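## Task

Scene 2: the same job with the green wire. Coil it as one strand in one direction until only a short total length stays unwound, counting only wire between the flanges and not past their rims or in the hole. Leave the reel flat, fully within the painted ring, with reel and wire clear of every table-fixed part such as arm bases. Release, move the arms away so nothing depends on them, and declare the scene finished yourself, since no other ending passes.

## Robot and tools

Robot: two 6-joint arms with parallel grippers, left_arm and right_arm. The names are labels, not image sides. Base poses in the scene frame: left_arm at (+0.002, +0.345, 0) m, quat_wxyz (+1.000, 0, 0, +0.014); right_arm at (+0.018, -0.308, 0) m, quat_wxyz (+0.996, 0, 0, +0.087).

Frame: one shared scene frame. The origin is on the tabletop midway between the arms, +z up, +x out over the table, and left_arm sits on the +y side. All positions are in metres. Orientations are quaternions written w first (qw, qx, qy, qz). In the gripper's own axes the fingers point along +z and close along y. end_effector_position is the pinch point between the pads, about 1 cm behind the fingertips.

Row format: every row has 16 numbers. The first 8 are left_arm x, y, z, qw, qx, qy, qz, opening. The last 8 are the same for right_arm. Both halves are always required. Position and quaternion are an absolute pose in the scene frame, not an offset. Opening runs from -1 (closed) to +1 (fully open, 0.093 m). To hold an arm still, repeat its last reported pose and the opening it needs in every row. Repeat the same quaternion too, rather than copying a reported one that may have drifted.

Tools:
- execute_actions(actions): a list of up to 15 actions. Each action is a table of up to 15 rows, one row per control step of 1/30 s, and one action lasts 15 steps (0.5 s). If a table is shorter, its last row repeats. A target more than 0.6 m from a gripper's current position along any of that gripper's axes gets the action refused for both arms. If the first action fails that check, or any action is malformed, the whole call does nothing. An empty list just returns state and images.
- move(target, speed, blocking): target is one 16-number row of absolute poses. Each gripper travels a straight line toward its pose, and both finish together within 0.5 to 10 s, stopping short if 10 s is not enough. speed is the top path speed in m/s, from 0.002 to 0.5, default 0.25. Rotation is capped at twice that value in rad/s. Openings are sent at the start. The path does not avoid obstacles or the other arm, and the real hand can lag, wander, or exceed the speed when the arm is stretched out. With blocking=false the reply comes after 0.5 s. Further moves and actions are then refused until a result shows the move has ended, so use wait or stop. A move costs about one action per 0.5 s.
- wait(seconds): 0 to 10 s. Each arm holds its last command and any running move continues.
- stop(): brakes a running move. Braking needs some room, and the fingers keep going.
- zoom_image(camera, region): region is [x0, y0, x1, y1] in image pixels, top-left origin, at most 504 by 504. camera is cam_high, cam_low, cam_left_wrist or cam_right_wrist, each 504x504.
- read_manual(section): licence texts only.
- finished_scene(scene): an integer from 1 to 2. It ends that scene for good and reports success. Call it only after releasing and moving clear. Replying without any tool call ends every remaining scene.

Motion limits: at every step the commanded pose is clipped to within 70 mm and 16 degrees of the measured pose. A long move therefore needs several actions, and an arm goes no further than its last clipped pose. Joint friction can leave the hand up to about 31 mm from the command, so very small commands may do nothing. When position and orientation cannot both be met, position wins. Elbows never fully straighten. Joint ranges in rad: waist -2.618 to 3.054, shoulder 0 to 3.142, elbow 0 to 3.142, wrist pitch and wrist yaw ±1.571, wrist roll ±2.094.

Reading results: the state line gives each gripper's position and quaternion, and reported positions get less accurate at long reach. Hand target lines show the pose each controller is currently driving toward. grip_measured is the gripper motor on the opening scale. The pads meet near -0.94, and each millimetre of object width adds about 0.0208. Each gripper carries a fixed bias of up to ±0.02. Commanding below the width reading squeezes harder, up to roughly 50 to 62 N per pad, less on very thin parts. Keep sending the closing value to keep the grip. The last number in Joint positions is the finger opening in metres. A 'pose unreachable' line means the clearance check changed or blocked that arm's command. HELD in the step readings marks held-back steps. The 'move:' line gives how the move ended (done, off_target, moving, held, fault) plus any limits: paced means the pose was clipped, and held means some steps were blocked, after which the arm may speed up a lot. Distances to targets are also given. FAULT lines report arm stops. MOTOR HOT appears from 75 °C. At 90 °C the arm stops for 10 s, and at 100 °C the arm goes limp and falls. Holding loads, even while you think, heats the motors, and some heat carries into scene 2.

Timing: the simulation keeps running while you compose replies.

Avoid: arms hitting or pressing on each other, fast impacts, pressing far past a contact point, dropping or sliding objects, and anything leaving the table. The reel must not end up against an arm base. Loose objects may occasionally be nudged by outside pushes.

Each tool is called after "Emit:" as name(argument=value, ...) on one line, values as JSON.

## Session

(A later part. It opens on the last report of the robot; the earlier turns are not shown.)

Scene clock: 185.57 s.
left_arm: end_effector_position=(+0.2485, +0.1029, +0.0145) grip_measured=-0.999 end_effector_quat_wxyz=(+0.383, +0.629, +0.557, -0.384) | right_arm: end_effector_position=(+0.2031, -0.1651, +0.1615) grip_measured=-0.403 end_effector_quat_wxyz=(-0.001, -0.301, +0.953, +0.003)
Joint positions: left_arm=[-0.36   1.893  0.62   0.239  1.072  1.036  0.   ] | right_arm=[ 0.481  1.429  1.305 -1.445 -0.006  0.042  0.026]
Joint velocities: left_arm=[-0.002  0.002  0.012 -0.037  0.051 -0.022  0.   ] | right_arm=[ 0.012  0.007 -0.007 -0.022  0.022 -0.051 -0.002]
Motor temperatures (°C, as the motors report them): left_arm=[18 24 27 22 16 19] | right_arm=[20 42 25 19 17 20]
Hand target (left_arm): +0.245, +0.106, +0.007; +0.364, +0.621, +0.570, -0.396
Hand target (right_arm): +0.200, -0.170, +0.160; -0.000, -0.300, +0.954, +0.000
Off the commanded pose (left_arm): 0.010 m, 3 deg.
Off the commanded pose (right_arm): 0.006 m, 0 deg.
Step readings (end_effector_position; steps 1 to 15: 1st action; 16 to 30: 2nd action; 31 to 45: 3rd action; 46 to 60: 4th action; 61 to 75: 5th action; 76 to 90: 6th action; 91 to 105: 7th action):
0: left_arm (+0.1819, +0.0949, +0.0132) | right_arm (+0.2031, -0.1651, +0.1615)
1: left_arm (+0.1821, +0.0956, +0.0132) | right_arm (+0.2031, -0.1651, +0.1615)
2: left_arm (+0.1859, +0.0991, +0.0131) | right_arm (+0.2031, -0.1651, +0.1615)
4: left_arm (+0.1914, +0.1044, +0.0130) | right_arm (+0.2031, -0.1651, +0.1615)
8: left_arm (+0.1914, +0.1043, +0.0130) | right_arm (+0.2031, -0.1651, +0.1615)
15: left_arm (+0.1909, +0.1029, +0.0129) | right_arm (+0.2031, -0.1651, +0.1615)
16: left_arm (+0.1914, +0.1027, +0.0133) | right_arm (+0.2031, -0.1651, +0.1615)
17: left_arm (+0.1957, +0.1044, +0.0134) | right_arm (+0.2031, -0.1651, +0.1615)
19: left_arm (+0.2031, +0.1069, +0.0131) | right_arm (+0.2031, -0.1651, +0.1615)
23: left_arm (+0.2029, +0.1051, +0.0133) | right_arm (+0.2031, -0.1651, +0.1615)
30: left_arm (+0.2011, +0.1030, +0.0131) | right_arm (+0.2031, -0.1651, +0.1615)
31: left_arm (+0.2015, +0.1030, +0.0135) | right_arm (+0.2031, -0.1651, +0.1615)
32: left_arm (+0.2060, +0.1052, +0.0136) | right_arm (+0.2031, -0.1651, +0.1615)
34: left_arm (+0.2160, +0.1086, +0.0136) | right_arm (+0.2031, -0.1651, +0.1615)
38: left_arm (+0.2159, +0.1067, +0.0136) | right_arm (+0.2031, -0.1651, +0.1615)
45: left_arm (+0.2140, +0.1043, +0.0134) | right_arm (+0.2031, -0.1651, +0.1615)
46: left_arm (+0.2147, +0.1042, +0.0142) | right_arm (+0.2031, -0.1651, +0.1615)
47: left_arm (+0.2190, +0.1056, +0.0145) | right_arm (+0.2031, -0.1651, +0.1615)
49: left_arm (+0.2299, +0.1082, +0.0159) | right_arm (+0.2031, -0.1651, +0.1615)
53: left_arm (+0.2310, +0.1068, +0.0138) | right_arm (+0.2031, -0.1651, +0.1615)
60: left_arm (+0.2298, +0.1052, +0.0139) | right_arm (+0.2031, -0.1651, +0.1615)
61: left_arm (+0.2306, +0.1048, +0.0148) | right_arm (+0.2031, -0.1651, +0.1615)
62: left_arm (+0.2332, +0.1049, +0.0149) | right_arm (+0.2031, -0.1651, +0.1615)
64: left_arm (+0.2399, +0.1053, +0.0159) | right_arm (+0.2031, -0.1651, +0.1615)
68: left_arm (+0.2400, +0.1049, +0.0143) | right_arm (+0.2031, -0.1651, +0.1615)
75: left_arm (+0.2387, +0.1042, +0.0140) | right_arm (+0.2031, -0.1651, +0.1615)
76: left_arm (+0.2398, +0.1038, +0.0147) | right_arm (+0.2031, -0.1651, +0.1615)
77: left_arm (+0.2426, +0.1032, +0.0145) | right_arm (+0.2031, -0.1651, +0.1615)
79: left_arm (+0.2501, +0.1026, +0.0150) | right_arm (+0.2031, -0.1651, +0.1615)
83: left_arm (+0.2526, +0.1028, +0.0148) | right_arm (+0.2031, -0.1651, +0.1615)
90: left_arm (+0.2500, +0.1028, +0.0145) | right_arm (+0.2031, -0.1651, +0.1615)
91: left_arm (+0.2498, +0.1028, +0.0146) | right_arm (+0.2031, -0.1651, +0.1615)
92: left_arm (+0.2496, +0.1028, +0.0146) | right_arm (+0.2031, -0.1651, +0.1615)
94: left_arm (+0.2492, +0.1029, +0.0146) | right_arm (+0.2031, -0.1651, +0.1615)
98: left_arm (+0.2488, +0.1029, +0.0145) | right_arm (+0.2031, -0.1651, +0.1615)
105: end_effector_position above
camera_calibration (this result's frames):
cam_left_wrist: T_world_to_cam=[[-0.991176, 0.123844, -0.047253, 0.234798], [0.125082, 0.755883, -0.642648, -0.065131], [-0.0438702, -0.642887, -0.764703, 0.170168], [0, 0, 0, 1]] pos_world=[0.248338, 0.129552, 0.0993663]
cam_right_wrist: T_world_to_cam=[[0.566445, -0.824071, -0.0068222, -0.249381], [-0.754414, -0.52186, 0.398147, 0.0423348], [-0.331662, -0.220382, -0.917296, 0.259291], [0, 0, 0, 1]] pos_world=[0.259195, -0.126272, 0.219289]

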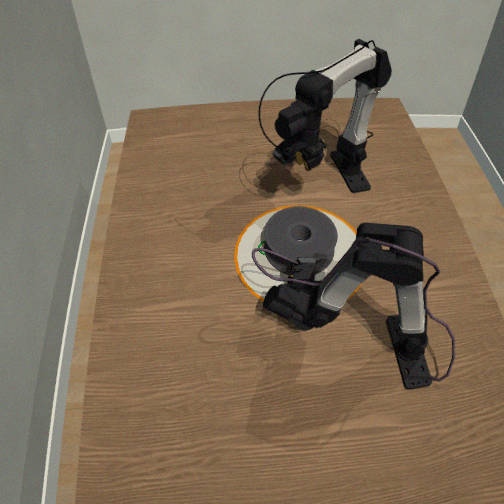

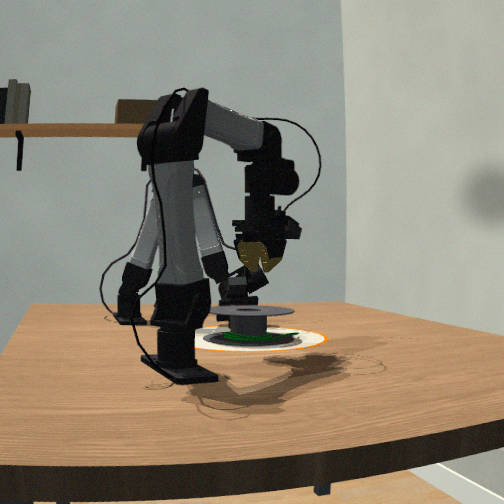

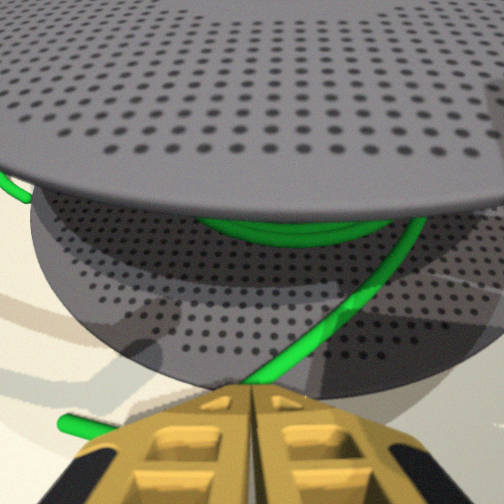

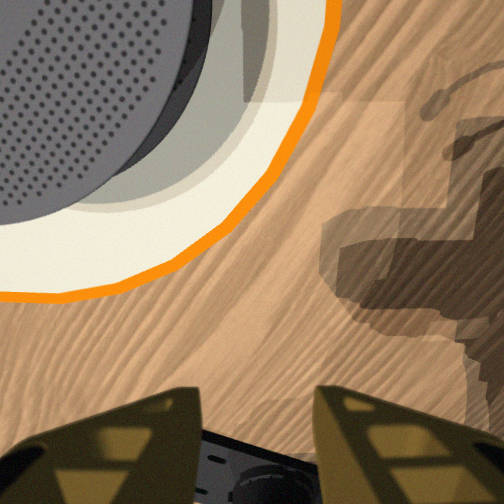

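Emit:
execute_actions(actions=[[[0.257,0.104,0.006,0.345,0.646,0.542,-0.411,-1,0.2,-0.17,0.16,0,-0.3,0.954,0,-0.4]],[[0.269,0.100,0.006,0.3271,0.6692,0.5135,-0.4263,-1,0.2,-0.17,0.16,0,-0.3,0.954,0,-0.4]],[[0.280,0.094,0.006,0.318,0.68,0.499,-0.433,-1,0.2,-0.17,0.16,0,-0.3,0.954,0,-0.4]],[[0.290,0.086,0.006,0.3082,0.6909,0.4838,-0.4402,-1,0.2,-0.17,0.16,0,-0.3,0.954,0,-0.4]],[[0.290,0.086,0.006,0.3082,0.6909,0.4838,-0.4402,-1,0.2,-0.17,0.16,0,-0.3,0.954,0,-0.4]]])

Scene clock: 188.80 s.
left_arm: end_effector_position=(+0.2927, +0.0853, +0.0164) grip_measured=-0.999 end_effector_quat_wxyz=(+0.329, +0.688, +0.475, -0.439) | right_arm: end_effector_position=(+0.2031, -0.1651, +0.1615) grip_measured=-0.403 end_effector_quat_wxyz=(-0.001, -0.301, +0.953, +0.003)
Joint positions: left_arm=[-0.348  2.189  1.203 -0.591  1.161  1.616  0.   ] | right_arm=[ 0.481  1.429  1.305 -1.445 -0.006  0.042  0.026]
Joint velocities: left_arm=[-0.002  0.002 -0.002  0.022  0.037  0.066  0.   ] | right_arm=[ 0.002 -0.002 -0.007  0.022  0.022 -0.007 -0.   ]
Motor temperatures (°C, as the motors report them): left_arm=[18 25 27 22 16 19] | right_arm=[20 41 25 19 17 20]
Hand target (left_arm): +0.290, +0.086, +0.006; +0.309, +0.691, +0.484, -0.440
Hand target (right_arm): +0.200, -0.170, +0.160; -0.000, -0.300, +0.954, +0.000
Off the commanded pose (left_arm): 0.011 m, 3 deg.
Off the commanded pose (right_arm): 0.006 m, 0 deg.
Step readings (end_effector_position; steps 1 to 15: 1st action; 16 to 30: 2nd action; 31 to 45: 3rd action; 46 to 60: 4th action; 61 to 75: 5th action):
0: left_arm (+0.2485, +0.1029, +0.0146) | right_arm (+0.2031, -0.1651, +0.1615)
1: left_arm (+0.2495, +0.1026, +0.0148) | right_arm (+0.2031, -0.1651, +0.1615)
2: left_arm (+0.2524, +0.1012, +0.0148) | right_arm (+0.2031, -0.1651, +0.1615)
4: left_arm (+0.2592, +0.0994, +0.0151) | right_arm (+0.2031, -0.1651, +0.1615)
8: left_arm (+0.2620, +0.0990, +0.0152) | right_arm (+0.2031, -0.1651, +0.1615)
15: left_arm (+0.2606, +0.0994, +0.0151) | right_arm (+0.2031, -0.1651, +0.1615)
16: left_arm (+0.2616, +0.0990, +0.0153) | right_arm (+0.2031, -0.1651, +0.1615)
17: left_arm (+0.2647, +0.0974, +0.0151) | right_arm (+0.2031, -0.1651, +0.1615)
19: left_arm (+0.2711, +0.0946, +0.0155) | right_arm (+0.2031, -0.1651, +0.1615)
23: left_arm (+0.2731, +0.0939, +0.0156) | right_arm (+0.2031, -0.1651, +0.1615)
30: left_arm (+0.2715, +0.0944, +0.0156) | right_arm (+0.2031, -0.1651, +0.1615)
31: left_arm (+0.2724, +0.0941, +0.0156) | right_arm (+0.2031, -0.1651, +0.1615)
32: left_arm (+0.2752, +0.0929, +0.0156) | right_arm (+0.2031, -0.1651, +0.1615)
34: left_arm (+0.2801, +0.0908, +0.0158) | right_arm (+0.2031, -0.1651, +0.1615)
38: left_arm (+0.2811, +0.0904, +0.0158) | right_arm (+0.2031, -0.1651, +0.1615)
45: left_arm (+0.2809, +0.0905, +0.0160) | right_arm (+0.2031, -0.1651, +0.1615)
46: left_arm (+0.2821, +0.0901, +0.0161) | right_arm (+0.2031, -0.1651, +0.1615)
47: left_arm (+0.2855, +0.0886, +0.0158) | right_arm (+0.2031, -0.1651, +0.1615)
49: left_arm (+0.2913, +0.0861, +0.0161) | right_arm (+0.2031, -0.1651, +0.1615)
53: left_arm (+0.2928, +0.0853, +0.0163) | right_arm (+0.2031, -0.1651, +0.1615)
60: left_arm (+0.2927, +0.0853, +0.0163) | right_arm (+0.2031, -0.1651, +0.1615)
61: left_arm (+0.2927, +0.0853, +0.0163) | right_arm (+0.2031, -0.1651, +0.1615)
62: left_arm (+0.2927, +0.0853, +0.0163) | right_arm (+0.2031, -0.1651, +0.1615)
64: left_arm (+0.2926, +0.0853, +0.0163) | right_arm (+0.2031, -0.1651, +0.1615)
68: left_arm (+0.2927, +0.0853, +0.0164) | right_arm (+0.2031, -0.1651, +0.1615)
75: end_effector_position above
camera_calibration (this result's frames):
cam_left_wrist: T_world_to_cam=[[-0.929491, 0.36777, -0.0281197, 0.241686], [0.295185, 0.695992, -0.654569, -0.100637], [-0.22116, -0.616717, -0.755479, 0.211707], [0, 0, 0, 1]] pos_world=[0.301173, 0.111721, 0.100862]
cam_right_wrist: T_world_to_cam=[[0.566445, -0.824071, -0.0068222, -0.249381], [-0.754414, -0.52186, 0.398147, 0.0423348], [-0.331662, -0.220382, -0.917296, 0.259291], [0, 0, 0, 1]] pos_world=[0.259195, -0.126272, 0.219289]

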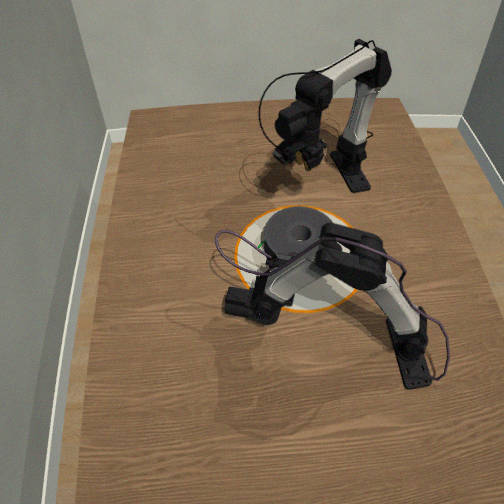

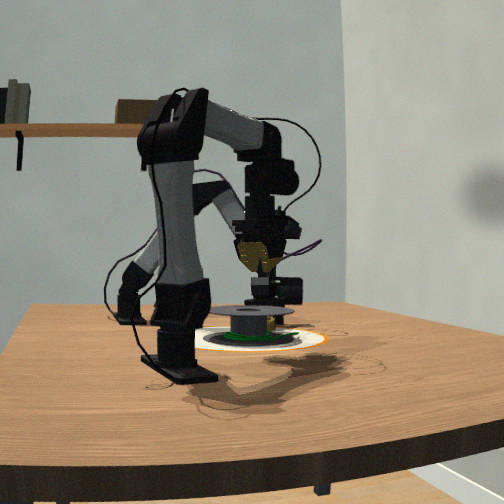

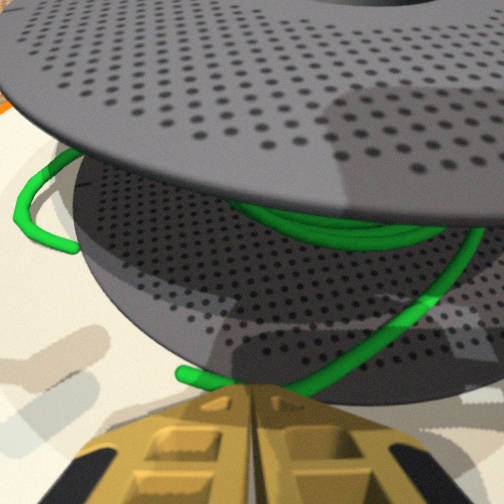

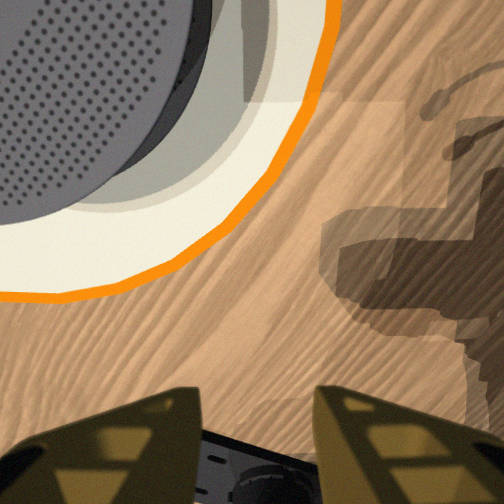

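Emit:
execute_actions(actions=[[[0.293,0.088,0.028,0.3082,0.6909,0.4838,-0.4402,-1,0.2,-0.17,0.16,0,-0.3,0.954,0,-0.4]],[[0.303,0.112,0.030,0.3082,0.6909,0.4838,-0.4402,-1,0.2,-0.17,0.16,0,-0.3,0.954,0,-0.4]],[[0.308,0.125,0.030,0.3082,0.6909,0.4838,-0.4402,-1,0.2,-0.17,0.16,0,-0.3,0.954,0,-0.4]],[[0.308,0.125,0.030,0.3082,0.6909,0.4838,-0.4402,-1,0.2,-0.17,0.16,0,-0.3,0.954,0,-0.4]]])

Scene clock: 191.97 s.
left_arm: end_effector_position=(+0.3061, +0.1234, +0.0340) grip_measured=-0.999 end_effector_quat_wxyz=(+0.316, +0.691, +0.480, -0.438) | right_arm: end_effector_position=(+0.2031, -0.1651, +0.1615) grip_measured=-0.403 end_effector_quat_wxyz=(-0.001, -0.301, +0.953, +0.003)
Joint positions: left_arm=[-0.241  2.217  1.346 -0.968  1.124  1.884  0.   ] | right_arm=[ 0.481  1.429  1.305 -1.445 -0.006  0.042  0.026]
Joint velocities: left_arm=[ 0.012 -0.012 -0.007 -0.022  0.037 -0.037  0.   ] | right_arm=[-0.007 -0.007 -0.002 -0.022 -0.051 -0.022 -0.001]
Motor temperatures (°C, as the motors report them): left_arm=[18 25 27 21 16 19] | right_arm=[20 41 25 19 17 20]
Hand target (left_arm): +0.308, +0.125, +0.030; +0.309, +0.691, +0.484, -0.440
Hand target (right_arm): +0.200, -0.170, +0.160; -0.000, -0.300, +0.954, +0.000
Off the commanded pose (left_arm): 0.005 m, 1 deg.
Off the commanded pose (right_arm): 0.006 m, 0 deg.
Step readings (end_effector_position; steps 1 to 15: 1st action; 16 to 30: 2nd action; 31 to 45: 3rd action; 46 to 60: 4th action):
0: left_arm (+0.2927, +0.0853, +0.0164) | right_arm (+0.2031, -0.1651, +0.1615)
1: left_arm (+0.2923, +0.0855, +0.0168) | right_arm (+0.2031, -0.1651, +0.1615)
2: left_arm (+0.2918, +0.0860, +0.0171) | right_arm (+0.2031, -0.1651, +0.1615)
4: left_arm (+0.2912, +0.0865, +0.0181) | right_arm (+0.2031, -0.1651, +0.1615)
8: left_arm (+0.2901, +0.0872, +0.0192) | right_arm (+0.2031, -0.1651, +0.1615)
15: left_arm (+0.2882, +0.0881, +0.0194) | right_arm (+0.2031, -0.1651, +0.1615)
16: left_arm (+0.2890, +0.0899, +0.0206) | right_arm (+0.2031, -0.1651, +0.1615)
17: left_arm (+0.2910, +0.0934, +0.0222) | right_arm (+0.2031, -0.1651, +0.1615)
19: left_arm (+0.3000, +0.1020, +0.0266) | right_arm (+0.2031, -0.1651, +0.1615)
23: left_arm (+0.3090, +0.1109, +0.0324) | right_arm (+0.2031, -0.1651, +0.1615)
30: left_arm (+0.3048, +0.1119, +0.0344) | right_arm (+0.2031, -0.1651, +0.1615)
31: left_arm (+0.3046, +0.1127, +0.0347) | right_arm (+0.2031, -0.1651, +0.1615)
32: left_arm (+0.3054, +0.1141, +0.0348) | right_arm (+0.2031, -0.1651, +0.1615)
34: left_arm (+0.3082, +0.1180, +0.0343) | right_arm (+0.2031, -0.1651, +0.1615)
38: left_arm (+0.3092, +0.1225, +0.0333) | right_arm (+0.2031, -0.1651, +0.1615)
45: left_arm (+0.3072, +0.1231, +0.0337) | right_arm (+0.2031, -0.1651, +0.1615)
46: left_arm (+0.3070, +0.1232, +0.0338) | right_arm (+0.2031, -0.1651, +0.1615)
47: left_arm (+0.3069, +0.1232, +0.0338) | right_arm (+0.2031, -0.1651, +0.1615)
49: left_arm (+0.3066, +0.1233, +0.0339) | right_arm (+0.2031, -0.1651, +0.1615)
53: left_arm (+0.3063, +0.1234, +0.0340) | right_arm (+0.2031, -0.1651, +0.1615)
60: end_effector_position above
camera_calibration (this result's frames):
cam_left_wrist: T_world_to_cam=[[-0.926985, 0.375003, -0.00848142, 0.238393], [0.293096, 0.710034, -0.64027, -0.121146], [-0.234081, -0.596007, -0.768103, 0.253324], [0, 0, 0, 1]] pos_world=[0.315793, 0.147603, 0.119035]
cam_right_wrist: T_world_to_cam=[[0.566445, -0.824071, -0.0068222, -0.249381], [-0.754414, -0.52186, 0.398147, 0.0423348], [-0.331662, -0.220382, -0.917296, 0.259291], [0, 0, 0, 1]] pos_world=[0.259195, -0.126272, 0.219289]

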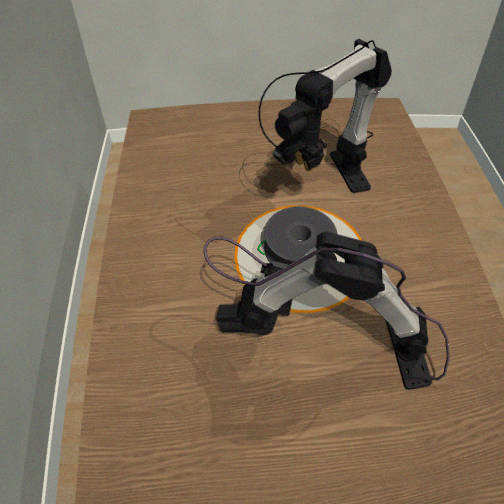

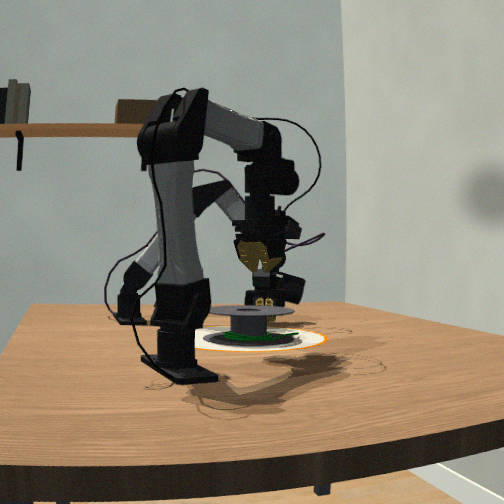

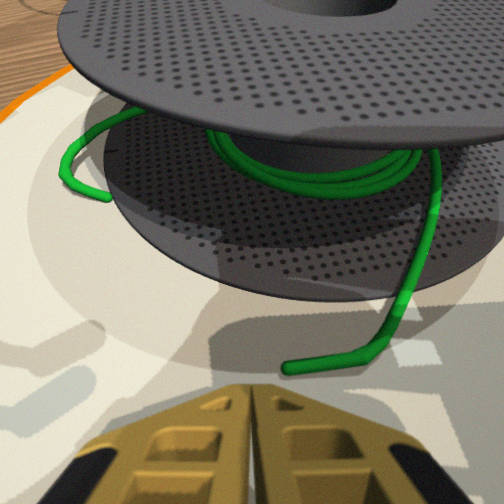

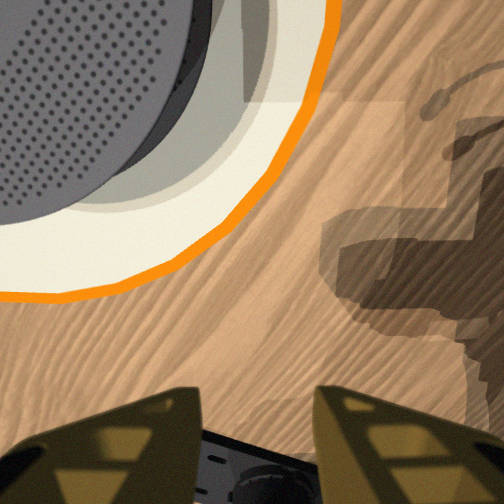

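Emit:
move(target=[0.27,0.13,0.13,0,0.5,0.866,0,0.8,0.2,-0.17,0.16,0,-0.3,0.954,0,-0.4], speed=0.3)

Emit:
move(target=[0.280,0.042,0.10,0,0.5,0.866,0,0.8,0.2,-0.17,0.16,0,-0.3,0.954,0,-0.4], speed=0.25)

Scene clock: 202.00 s.
left_arm: end_effector_position=(+0.2684, +0.1317, +0.1286) grip_measured=+0.798 end_effector_quat_wxyz=(+0.007, +0.501, +0.866, -0.007) | right_arm: end_effector_position=(+0.2031, -0.1651, +0.1615) grip_measured=-0.403 end_effector_quat_wxyz=(-0.001, -0.301, +0.953, +0.003)
Joint positions: left_arm=[-0.696  1.818  1.583 -1.32   0.012  0.38   0.084] | right_arm=[ 0.481  1.429  1.305 -1.445 -0.006  0.042  0.026]
Joint velocities: left_arm=[ 0.002 -0.002  0.012  0.037  0.022  0.022 -0.001] | right_arm=[-0.017 -0.002 -0.012 -0.037 -0.051  0.066 -0.   ]
Motor temperatures (°C, as the motors report them): left_arm=[18 27 28 21 16 19] | right_arm=[20 39 25 19 17 20]
Hand target (left_arm): +0.269, +0.131, +0.127; -0.001, +0.500, +0.866, +0.000
Hand target (right_arm): +0.200, -0.170, +0.160; -0.000, -0.300, +0.954, +0.000
Off the commanded pose (left_arm): 0.003 m, 1 deg.
Off the commanded pose (right_arm): 0.006 m, 0 deg.
move: done
camera_calibration (this result's frames):
cam_left_wrist: T_world_to_cam=[[-0.871041, -0.489376, 0.0424078, 0.29334], [-0.430881, 0.802664, 0.412398, -0.00869389], [-0.235857, 0.340943, -0.910016, 0.217435], [0, 0, 0, 1]] pos_world=[0.303049, 0.0763993, 0.189014]
cam_right_wrist: T_world_to_cam=[[0.566445, -0.824071, -0.0068222, -0.249381], [-0.754414, -0.52186, 0.398147, 0.0423348], [-0.331662, -0.220382, -0.917296, 0.259291], [0, 0, 0, 1]] pos_world=[0.259195, -0.126272, 0.219289]

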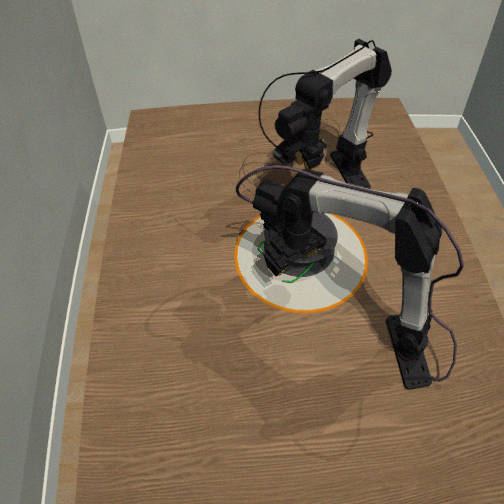

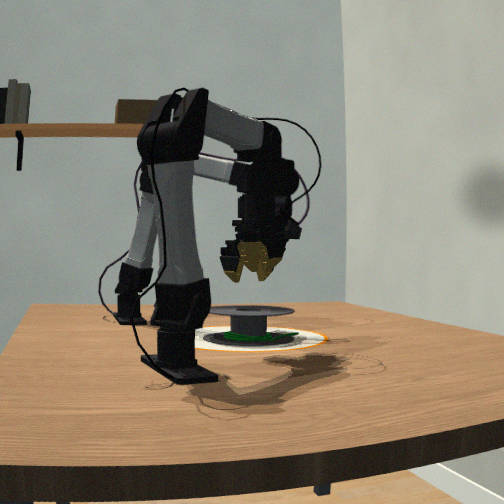

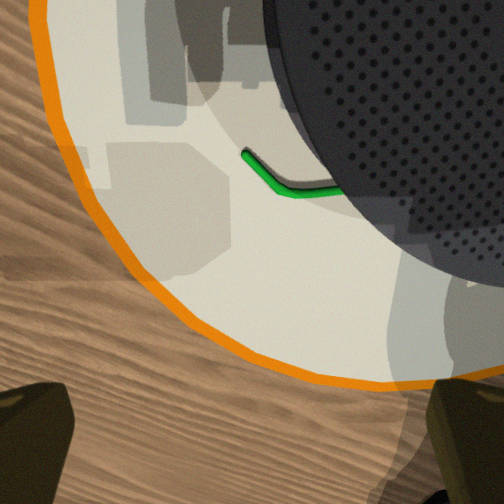

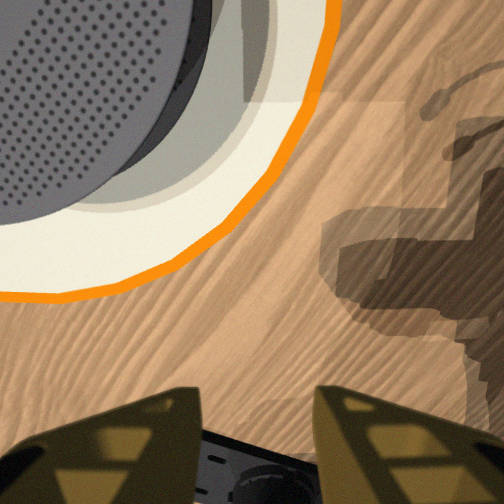

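Scene clock: 202.93 s.
left_arm: end_effector_position=(+0.2772, +0.0406, +0.0992) grip_measured=+0.798 end_effector_quat_wxyz=(+0.002, +0.504, +0.864, -0.006) | right_arm: end_effector_position=(+0.2031, -0.1651, +0.1615) grip_measured=-0.403 end_effector_quat_wxyz=(-0.001, -0.301, +0.953, +0.003)
Joint positions: left_arm=[-0.859  2.112  1.878 -1.33   0.011  0.224  0.084] | right_arm=[ 0.481  1.429  1.305 -1.445 -0.006  0.042  0.026]
Joint velocities: left_arm=[ 0.002  0.012 -0.017  0.007  0.007  0.022  0.   ] | right_arm=[ 0.002 -0.022 -0.027 -0.007  0.007  0.051 -0.001]
Motor temperatures (°C, as the motors report them): left_arm=[18 27 28 21 16 19] | right_arm=[20 39 25 19 17 20]
Hand target (left_arm): +0.279, +0.042, +0.101; -0.000, +0.500, +0.866, +0.000
Hand target (right_arm): +0.200, -0.170, +0.160; -0.000, -0.300, +0.954, +0.000
Off the commanded pose (left_arm): 0.003 m, 1 deg.
Off the commanded pose (right_arm): 0.006 m, 0 deg.
move: done
camera_calibration (this result's frames):
cam_left_wrist: T_world_to_cam=[[-0.873821, -0.484047, 0.0462047, 0.257849], [-0.422128, 0.802324, 0.422, 0.0770423], [-0.241339, 0.349248, -0.905418, 0.224539], [0, 0, 0, 1]] pos_world=[0.312025, -0.015422, 0.158876]
cam_right_wrist: T_world_to_cam=[[0.566445, -0.824071, -0.0068222, -0.249381], [-0.754414, -0.52186, 0.398147, 0.0423348], [-0.331662, -0.220382, -0.917296, 0.259291], [0, 0, 0, 1]] pos_world=[0.259195, -0.126272, 0.219289]

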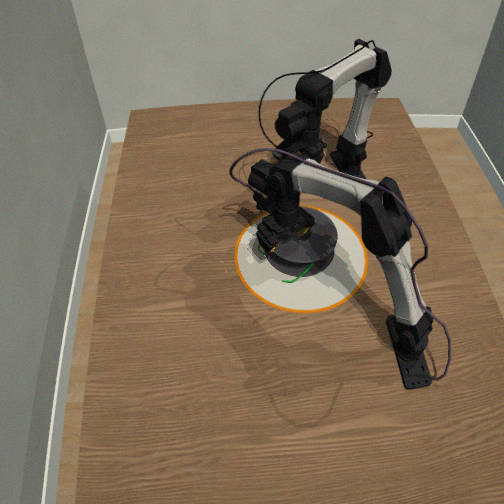

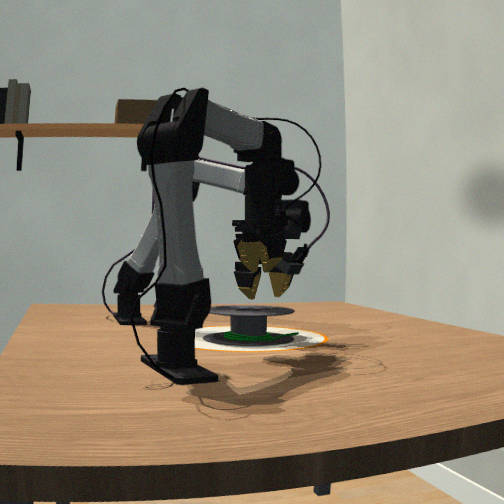

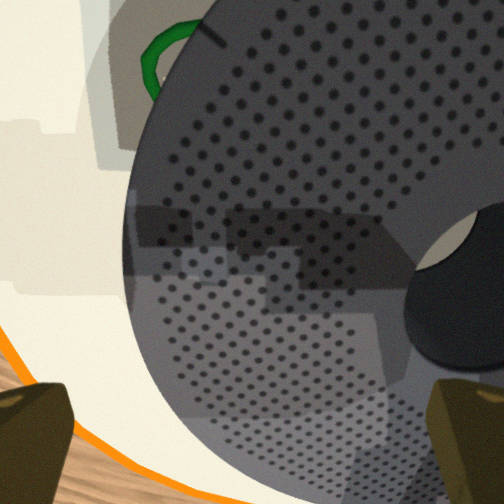

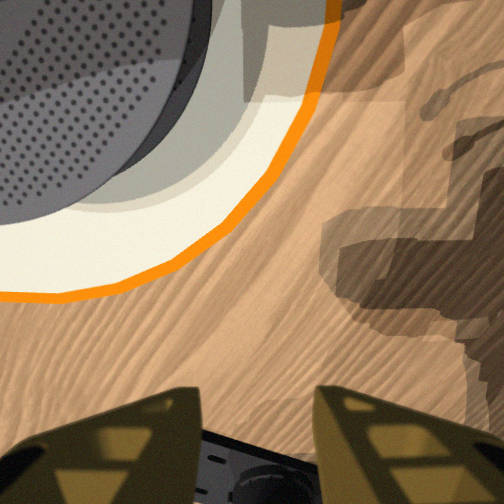

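Emit:
execute_actions(actions=[[[0.280,0.042,0.070,0,0.5,0.866,0,0.8,0.2,-0.17,0.16,0,-0.3,0.954,0,-0.4]],[[0.280,0.042,0.042,0,0.5,0.866,0,0.8,0.2,-0.17,0.16,0,-0.3,0.954,0,-0.4]],[[0.280,0.042,0.042,0,0.5,0.866,0,0.35,0.2,-0.17,0.16,0,-0.3,0.954,0,-0.4]],[[0.280,0.042,0.042,0,0.5,0.866,0,0.35,0.2,-0.17,0.16,0,-0.3,0.954,0,-0.4]]])

Scene clock: 205.60 s.
left_arm: end_effector_position=(+0.2728, +0.0423, +0.0756) grip_measured=+0.359 end_effector_quat_wxyz=(+0.002, +0.500, +0.866, -0.020) | right_arm: end_effector_position=(+0.2031, -0.1651, +0.1615) grip_measured=-0.403 end_effector_quat_wxyz=(-0.001, -0.301, +0.953, +0.003)
Joint positions: left_arm=[-0.853  2.09   1.751 -1.217  0.037  0.223  0.062] | right_arm=[ 0.481  1.429  1.305 -1.445 -0.006  0.042  0.026]
Joint velocities: left_arm=[ 0.007 -0.012 -0.022 -0.037 -0.066  0.022 -0.   ] | right_arm=[ 0.002 -0.002  0.007  0.022  0.022 -0.037 -0.001]
Motor temperatures (°C, as the motors report them): left_arm=[18 28 28 21 16 19] | right_arm=[20 39 25 19 17 20]
Hand target (left_arm): +0.278, +0.044, +0.044; -0.002, +0.500, +0.866, +0.000
Hand target (right_arm): +0.200, -0.170, +0.160; -0.000, -0.300, +0.954, +0.000
Off the commanded pose (left_arm): 0.034 m, 2 deg.
Off the commanded pose (right_arm): 0.006 m, 0 deg.
Step readings (end_effector_position; steps 1 to 15: 1st action; 16 to 30: 2nd action; 31 to 45: 3rd action; 46 to 60: 4th action):
0: left_arm (+0.2768, +0.0410, +0.0992) | right_arm (+0.2031, -0.1651, +0.1615)
1: left_arm (+0.2769, +0.0408, +0.0960) | right_arm (+0.2031, -0.1651, +0.1615)
2: left_arm (+0.2766, +0.0412, +0.0920) | right_arm (+0.2031, -0.1651, +0.1615)
4: left_arm (+0.2738, +0.0443, +0.0819) | right_arm (+0.2031, -0.1651, +0.1615)
8: left_arm (+0.2737, +0.0448, +0.0779) | right_arm (+0.2031, -0.1651, +0.1615)
15: left_arm (+0.2741, +0.0445, +0.0779) | right_arm (+0.2031, -0.1651, +0.1615)
16: left_arm (+0.2736, +0.0450, +0.0757) | right_arm (+0.2031, -0.1651, +0.1615)
17: left_arm (+0.2737, +0.0450, +0.0760) | right_arm (+0.2031, -0.1651, +0.1615)
19: left_arm (+0.2737, +0.0450, +0.0759) | right_arm (+0.2031, -0.1651, +0.1615)
23: left_arm (+0.2737, +0.0449, +0.0760) | right_arm (+0.2031, -0.1651, +0.1615)
30: left_arm (+0.2737, +0.0450, +0.0759) | right_arm (+0.2031, -0.1651, +0.1615)
31: left_arm (+0.2725, +0.0441, +0.0758) | right_arm (+0.2031, -0.1651, +0.1615)
32: left_arm (+0.2713, +0.0427, +0.0756) | right_arm (+0.2031, -0.1651, +0.1615)
34: left_arm (+0.2725, +0.0422, +0.0756) | right_arm (+0.2031, -0.1651, +0.1615)
38: left_arm (+0.2728, +0.0423, +0.0756) | right_arm (+0.2031, -0.1651, +0.1615)
45: left_arm (+0.2728, +0.0423, +0.0756) | right_arm (+0.2031, -0.1651, +0.1615)
46: left_arm (+0.2728, +0.0423, +0.0756) | right_arm (+0.2031, -0.1651, +0.1615)
47: left_arm (+0.2728, +0.0423, +0.0756) | right_arm (+0.2031, -0.1651, +0.1615)
49: left_arm (+0.2728, +0.0423, +0.0756) | right_arm (+0.2031, -0.1651, +0.1615)
53: left_arm (+0.2728, +0.0423, +0.0756) | right_arm (+0.2031, -0.1651, +0.1615)
60: end_effector_position above
camera_calibration (this result's frames):
cam_left_wrist: T_world_to_cam=[[-0.869643, -0.488755, 0.0695726, 0.253246], [-0.422026, 0.80912, 0.408924, 0.0843495], [-0.256156, 0.326256, -0.909913, 0.206895], [0, 0, 0, 1]] pos_world=[0.308829, -0.0119743, 0.136145]
cam_right_wrist: T_world_to_cam=[[0.566445, -0.824071, -0.0068222, -0.249381], [-0.754414, -0.52186, 0.398147, 0.0423348], [-0.331662, -0.220382, -0.917296, 0.259291], [0, 0, 0, 1]] pos_world=[0.259195, -0.126272, 0.219289]

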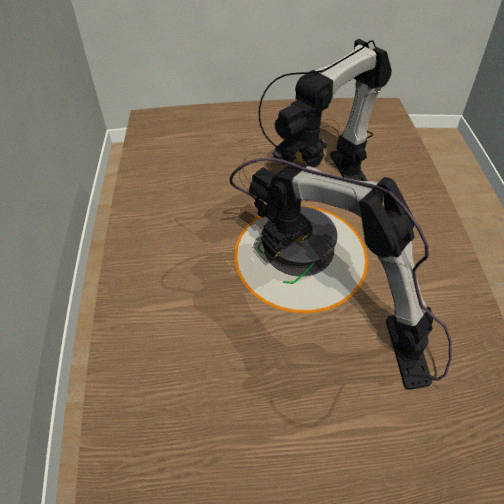

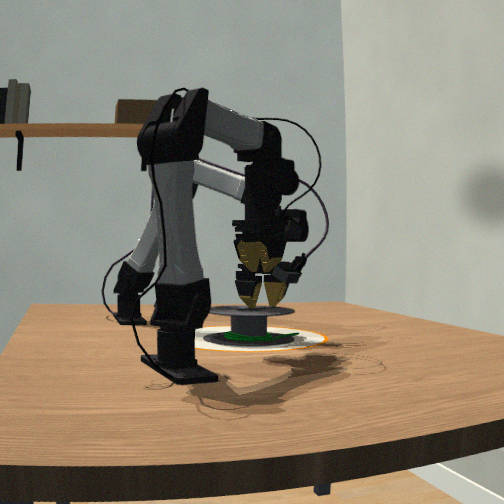

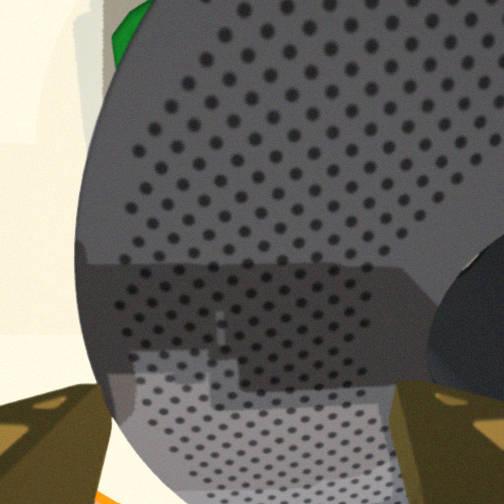

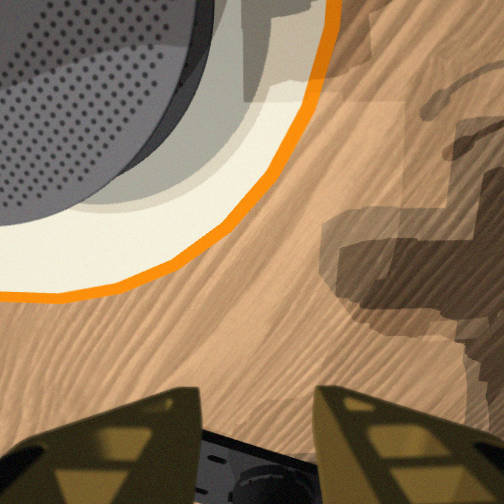

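Emit:
execute_actions(actions=[[[0.278,0.042,0.095,0,0.5,0.866,0,0.8,0.2,-0.17,0.16,0,-0.3,0.954,0,-0.4]],[[0.266,0.034,0.095,0,0.5,0.866,0,0.8,0.2,-0.17,0.16,0,-0.3,0.954,0,-0.4]],[[0.268,0.035,0.095,0,0.5,0.866,0,0.8,0.2,-0.17,0.16,0,-0.3,0.954,0,-0.4]],[[0.268,0.035,0.068,0,0.5,0.866,0,0.8,0.2,-0.17,0.16,0,-0.3,0.954,0,-0.4]],[[0.268,0.035,0.042,0,0.5,0.866,0,0.8,0.2,-0.17,0.16,0,-0.3,0.954,0,-0.4]],[[0.268,0.035,0.042,0,0.5,0.866,0,0.8,0.2,-0.17,0.16,0,-0.3,0.954,0,-0.4]]])

Scene clock: 210.20 s.
left_arm: end_effector_position=(+0.2655, +0.0339, +0.0753) grip_measured=+0.798 end_effector_quat_wxyz=(+0.015, +0.502, +0.865, -0.005) | right_arm: end_effector_position=(+0.2031, -0.1651, +0.1615) grip_measured=-0.403 end_effector_quat_wxyz=(-0.001, -0.301, +0.953, +0.003)
Joint positions: left_arm=[-0.896  2.08   1.735 -1.194 -0.001  0.183  0.084] | right_arm=[ 0.481  1.429  1.305 -1.445 -0.006  0.042  0.026]
Joint velocities: left_arm=[ 0.002 -0.002 -0.017  0.007 -0.007 -0.051 -0.001] | right_arm=[ 0.002 -0.002 -0.017 -0.007 -0.007  0.037  0.001]
Motor temperatures (°C, as the motors report them): left_arm=[18 28 27 21 16 19] | right_arm=[20 39 25 19 17 20]
Hand target (left_arm): +0.266, +0.037, +0.044; -0.001, +0.500, +0.866, +0.000
Hand target (right_arm): +0.200, -0.170, +0.160; -0.000, -0.300, +0.954, +0.000
Off the commanded pose (left_arm): 0.033 m, 2 deg.
Off the commanded pose (right_arm): 0.006 m, 0 deg.
Step readings (end_effector_position; steps 1 to 15: 1st action; 16 to 30: 2nd action; 31 to 45: 3rd action; 46 to 60: 4th action; 61 to 75: 5th action; 76 to 90: 6th action):
0: left_arm (+0.2728, +0.0423, +0.0756) | right_arm (+0.2031, -0.1651, +0.1615)
1: left_arm (+0.2736, +0.0421, +0.0798) | right_arm (+0.2031, -0.1651, +0.1615)
2: left_arm (+0.2755, +0.0409, +0.0826) | right_arm (+0.2031, -0.1651, +0.1615)
4: left_arm (+0.2798, +0.0379, +0.0902) | right_arm (+0.2031, -0.1651, +0.1615)
8: left_arm (+0.2820, +0.0372, +0.0967) | right_arm (+0.2031, -0.1651, +0.1615)
15: left_arm (+0.2790, +0.0413, +0.0965) | right_arm (+0.2031, -0.1651, +0.1615)
16: left_arm (+0.2784, +0.0408, +0.0965) | right_arm (+0.2031, -0.1651, +0.1615)
17: left_arm (+0.2770, +0.0396, +0.0965) | right_arm (+0.2031, -0.1651, +0.1615)
19: left_arm (+0.2726, +0.0357, +0.0965) | right_arm (+0.2031, -0.1651, +0.1615)
23: left_arm (+0.2673, +0.0311, +0.0965) | right_arm (+0.2031, -0.1651, +0.1615)
30: left_arm (+0.2672, +0.0310, +0.0965) | right_arm (+0.2031, -0.1651, +0.1615)
31: left_arm (+0.2671, +0.0311, +0.0965) | right_arm (+0.2031, -0.1651, +0.1615)
32: left_arm (+0.2671, +0.0311, +0.0965) | right_arm (+0.2031, -0.1651, +0.1615)
34: left_arm (+0.2671, +0.0311, +0.0965) | right_arm (+0.2031, -0.1651, +0.1615)
38: left_arm (+0.2670, +0.0312, +0.0965) | right_arm (+0.2031, -0.1651, +0.1615)
45: left_arm (+0.2670, +0.0312, +0.0965) | right_arm (+0.2031, -0.1651, +0.1615)
46: left_arm (+0.2669, +0.0313, +0.0936) | right_arm (+0.2031, -0.1651, +0.1615)
47: left_arm (+0.2663, +0.0320, +0.0896) | right_arm (+0.2031, -0.1651, +0.1615)
49: left_arm (+0.2629, +0.0361, +0.0796) | right_arm (+0.2031, -0.1651, +0.1615)
53: left_arm (+0.2638, +0.0354, +0.0786) | right_arm (+0.2031, -0.1651, +0.1615)
60: left_arm (+0.2653, +0.0336, +0.0786) | right_arm (+0.2031, -0.1651, +0.1615)
61: left_arm (+0.2654, +0.0341, +0.0756) | right_arm (+0.2031, -0.1651, +0.1615)
62: left_arm (+0.2655, +0.0342, +0.0758) | right_arm (+0.2031, -0.1651, +0.1615)
64: left_arm (+0.2656, +0.0342, +0.0755) | right_arm (+0.2031, -0.1651, +0.1615)
68: left_arm (+0.2656, +0.0341, +0.0753) | right_arm (+0.2031, -0.1651, +0.1615)
75: left_arm (+0.2655, +0.0339, +0.0753) | right_arm (+0.2031, -0.1651, +0.1615)
76: left_arm (+0.2655, +0.0339, +0.0753) | right_arm (+0.2031, -0.1651, +0.1615)
77: left_arm (+0.2655, +0.0339, +0.0753) | right_arm (+0.2031, -0.1651, +0.1615)
79: left_arm (+0.2655, +0.0339, +0.0753) | right_arm (+0.2031, -0.1651, +0.1615)
83: left_arm (+0.2655, +0.0339, +0.0753) | right_arm (+0.2031, -0.1651, +0.1615)
90: end_effector_position above
camera_calibration (this result's frames):
cam_left_wrist: T_world_to_cam=[[-0.872602, -0.487491, 0.0303194, 0.246549], [-0.435687, 0.804928, 0.402825, 0.0924529], [-0.220778, 0.338296, -0.914775, 0.198061], [0, 0, 0, 1]] pos_world=[0.299147, -0.0212305, 0.136463]
cam_right_wrist: T_world_to_cam=[[0.566445, -0.824071, -0.0068222, -0.249381], [-0.754414, -0.52186, 0.398147, 0.0423348], [-0.331662, -0.220382, -0.917296, 0.259291], [0, 0, 0, 1]] pos_world=[0.259195, -0.126272, 0.219289]

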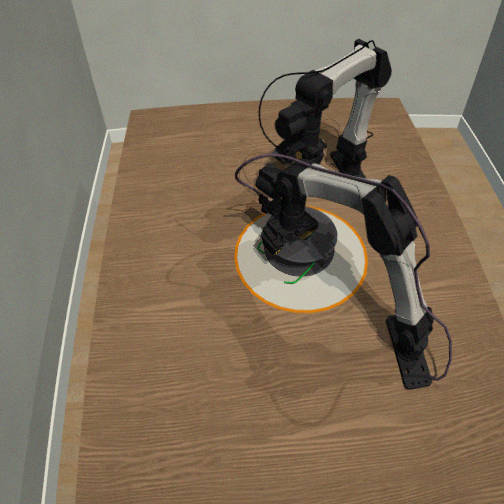

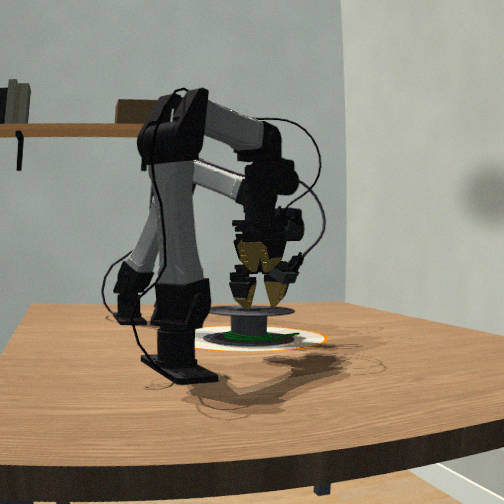

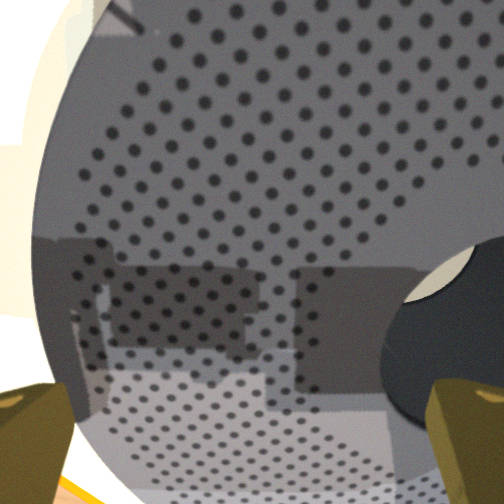

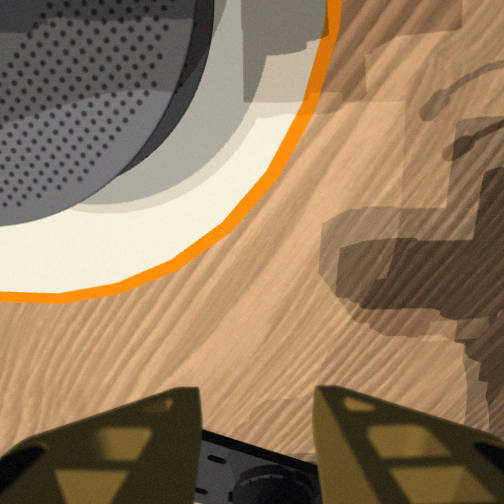

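Emit:
execute_actions(actions=[[[0.270,0.036,0.085,0,0.5,0.866,0,1,0.2,-0.17,0.16,0,-0.3,0.954,0,-0.4]],[[0.270,0.036,0.085,0,0.5,0.866,0,1,0.2,-0.17,0.16,0,-0.3,0.954,0,-0.4]],[[0.270,0.036,0.060,0,0.5,0.866,0,1,0.2,-0.17,0.16,0,-0.3,0.954,0,-0.4]],[[0.270,0.036,0.042,0,0.5,0.866,0,1,0.2,-0.17,0.16,0,-0.3,0.954,0,-0.4]],[[0.270,0.036,0.042,0,0.5,0.866,0,1,0.2,-0.17,0.16,0,-0.3,0.954,0,-0.4]]])

Scene clock: 213.37 s.
left_arm: end_effector_position=(+0.2700, +0.0303, +0.0587) grip_measured=+0.991 end_effector_quat_wxyz=(+0.014, +0.499, +0.866, -0.011) | right_arm: end_effector_position=(+0.2031, -0.1651, +0.1615) grip_measured=-0.403 end_effector_quat_wxyz=(-0.001, -0.301, +0.953, +0.003)
Joint positions: left_arm=[-0.888  2.11   1.714 -1.141  0.012  0.186  0.093] | right_arm=[ 0.481  1.429  1.305 -1.445 -0.006  0.042  0.026]
Joint velocities: left_arm=[-0.017 -0.007 -0.012 -0.007 -0.022 -0.007 -0.   ] | right_arm=[-0.002 -0.007  0.007  0.007  0.022 -0.022  0.   ]
Motor temperatures (°C, as the motors report them): left_arm=[18 28 27 21 16 19] | right_arm=[20 38 25 19 17 20]
Hand target (left_arm): +0.270, +0.036, +0.043; -0.000, +0.500, +0.866, +0.000
Hand target (right_arm): +0.200, -0.170, +0.160; -0.000, -0.300, +0.954, +0.000
Off the commanded pose (left_arm): 0.018 m, 2 deg.
Off the commanded pose (right_arm): 0.006 m, 0 deg.
Step readings (end_effector_position; steps 1 to 15: 1st action; 16 to 30: 2nd action; 31 to 45: 3rd action; 46 to 60: 4th action; 61 to 75: 5th action):
0: left_arm (+0.2655, +0.0339, +0.0753) | right_arm (+0.2031, -0.1651, +0.1615)
1: left_arm (+0.2656, +0.0332, +0.0793) | right_arm (+0.2031, -0.1651, +0.1615)
2: left_arm (+0.2668, +0.0320, +0.0813) | right_arm (+0.2031, -0.1651, +0.1615)
4: left_arm (+0.2702, +0.0300, +0.0855) | right_arm (+0.2031, -0.1651, +0.1615)
8: left_arm (+0.2705, +0.0306, +0.0889) | right_arm (+0.2031, -0.1651, +0.1615)
15: left_arm (+0.2682, +0.0333, +0.0888) | right_arm (+0.2031, -0.1651, +0.1615)
16: left_arm (+0.2681, +0.0335, +0.0888) | right_arm (+0.2031, -0.1651, +0.1615)
17: left_arm (+0.2680, +0.0336, +0.0888) | right_arm (+0.2031, -0.1651, +0.1615)
19: left_arm (+0.2679, +0.0337, +0.0888) | right_arm (+0.2031, -0.1651, +0.1615)
23: left_arm (+0.2678, +0.0338, +0.0888) | right_arm (+0.2031, -0.1651, +0.1615)
30: left_arm (+0.2678, +0.0338, +0.0888) | right_arm (+0.2031, -0.1651, +0.1615)
31: left_arm (+0.2677, +0.0339, +0.0863) | right_arm (+0.2031, -0.1651, +0.1615)
32: left_arm (+0.2677, +0.0339, +0.0835) | right_arm (+0.2031, -0.1651, +0.1615)
34: left_arm (+0.2655, +0.0365, +0.0747) | right_arm (+0.2031, -0.1651, +0.1615)
38: left_arm (+0.2663, +0.0350, +0.0696) | right_arm (+0.2031, -0.1651, +0.1615)
45: left_arm (+0.2671, +0.0341, +0.0696) | right_arm (+0.2031, -0.1651, +0.1615)
46: left_arm (+0.2672, +0.0339, +0.0671) | right_arm (+0.2031, -0.1651, +0.1615)
47: left_arm (+0.2672, +0.0339, +0.0642) | right_arm (+0.2031, -0.1651, +0.1615)
49: left_arm (+0.2675, +0.0331, +0.0618) | right_arm (+0.2031, -0.1651, +0.1615)
53: left_arm (+0.2692, +0.0313, +0.0598) | right_arm (+0.2031, -0.1651, +0.1615)
60: left_arm (+0.2700, +0.0303, +0.0587) | right_arm (+0.2031, -0.1651, +0.1615)
61: left_arm (+0.2700, +0.0303, +0.0587) | right_arm (+0.2031, -0.1651, +0.1615)
62: left_arm (+0.2700, +0.0303, +0.0587) | right_arm (+0.2031, -0.1651, +0.1615)
64: left_arm (+0.2700, +0.0303, +0.0587) | right_arm (+0.2031, -0.1651, +0.1615)
68: left_arm (+0.2700, +0.0303, +0.0587) | right_arm (+0.2031, -0.1651, +0.1615)
75: end_effector_position above
camera_calibration (this result's frames):
cam_left_wrist: T_world_to_cam=[[-0.869887, -0.491384, 0.0428717, 0.247831], [-0.4362, 0.806939, 0.398221, 0.104388], [-0.230274, 0.327707, -0.916287, 0.18809], [0, 0, 0, 1]] pos_world=[0.304432, -0.0240923, 0.12015]
cam_right_wrist: T_world_to_cam=[[0.566445, -0.824071, -0.0068222, -0.249381], [-0.754414, -0.52186, 0.398147, 0.0423348], [-0.331662, -0.220382, -0.917296, 0.259291], [0, 0, 0, 1]] pos_world=[0.259195, -0.126272, 0.219289]

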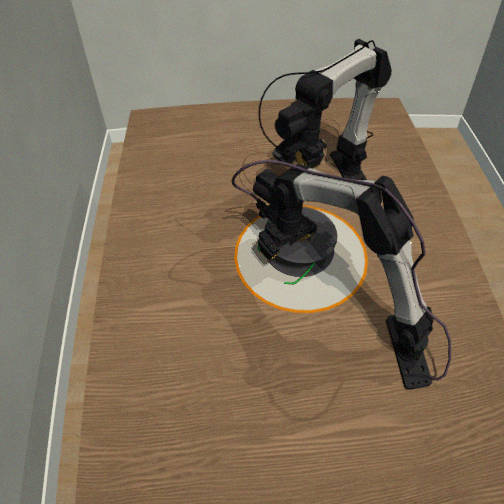

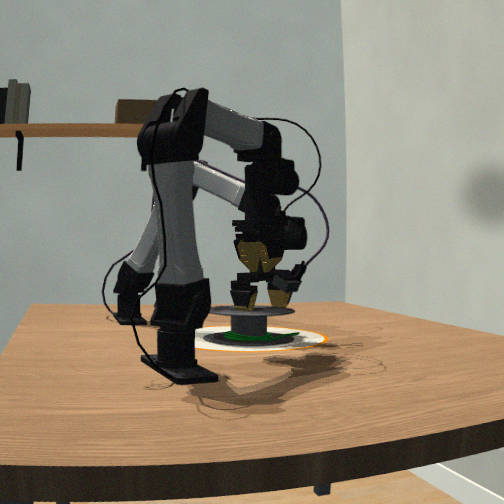

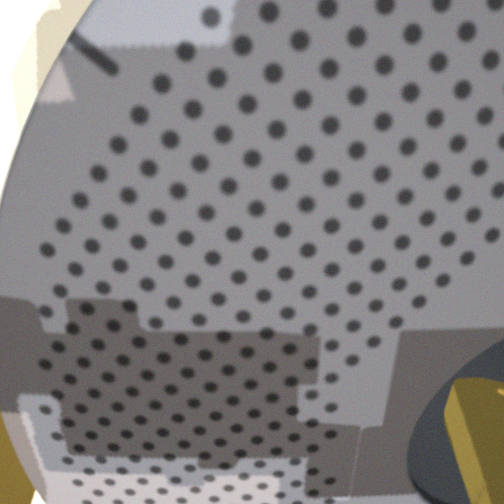

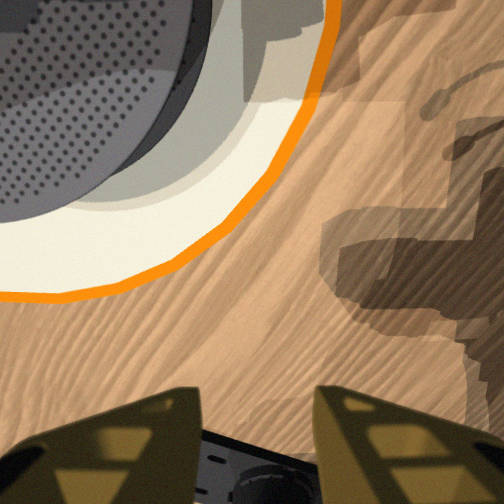

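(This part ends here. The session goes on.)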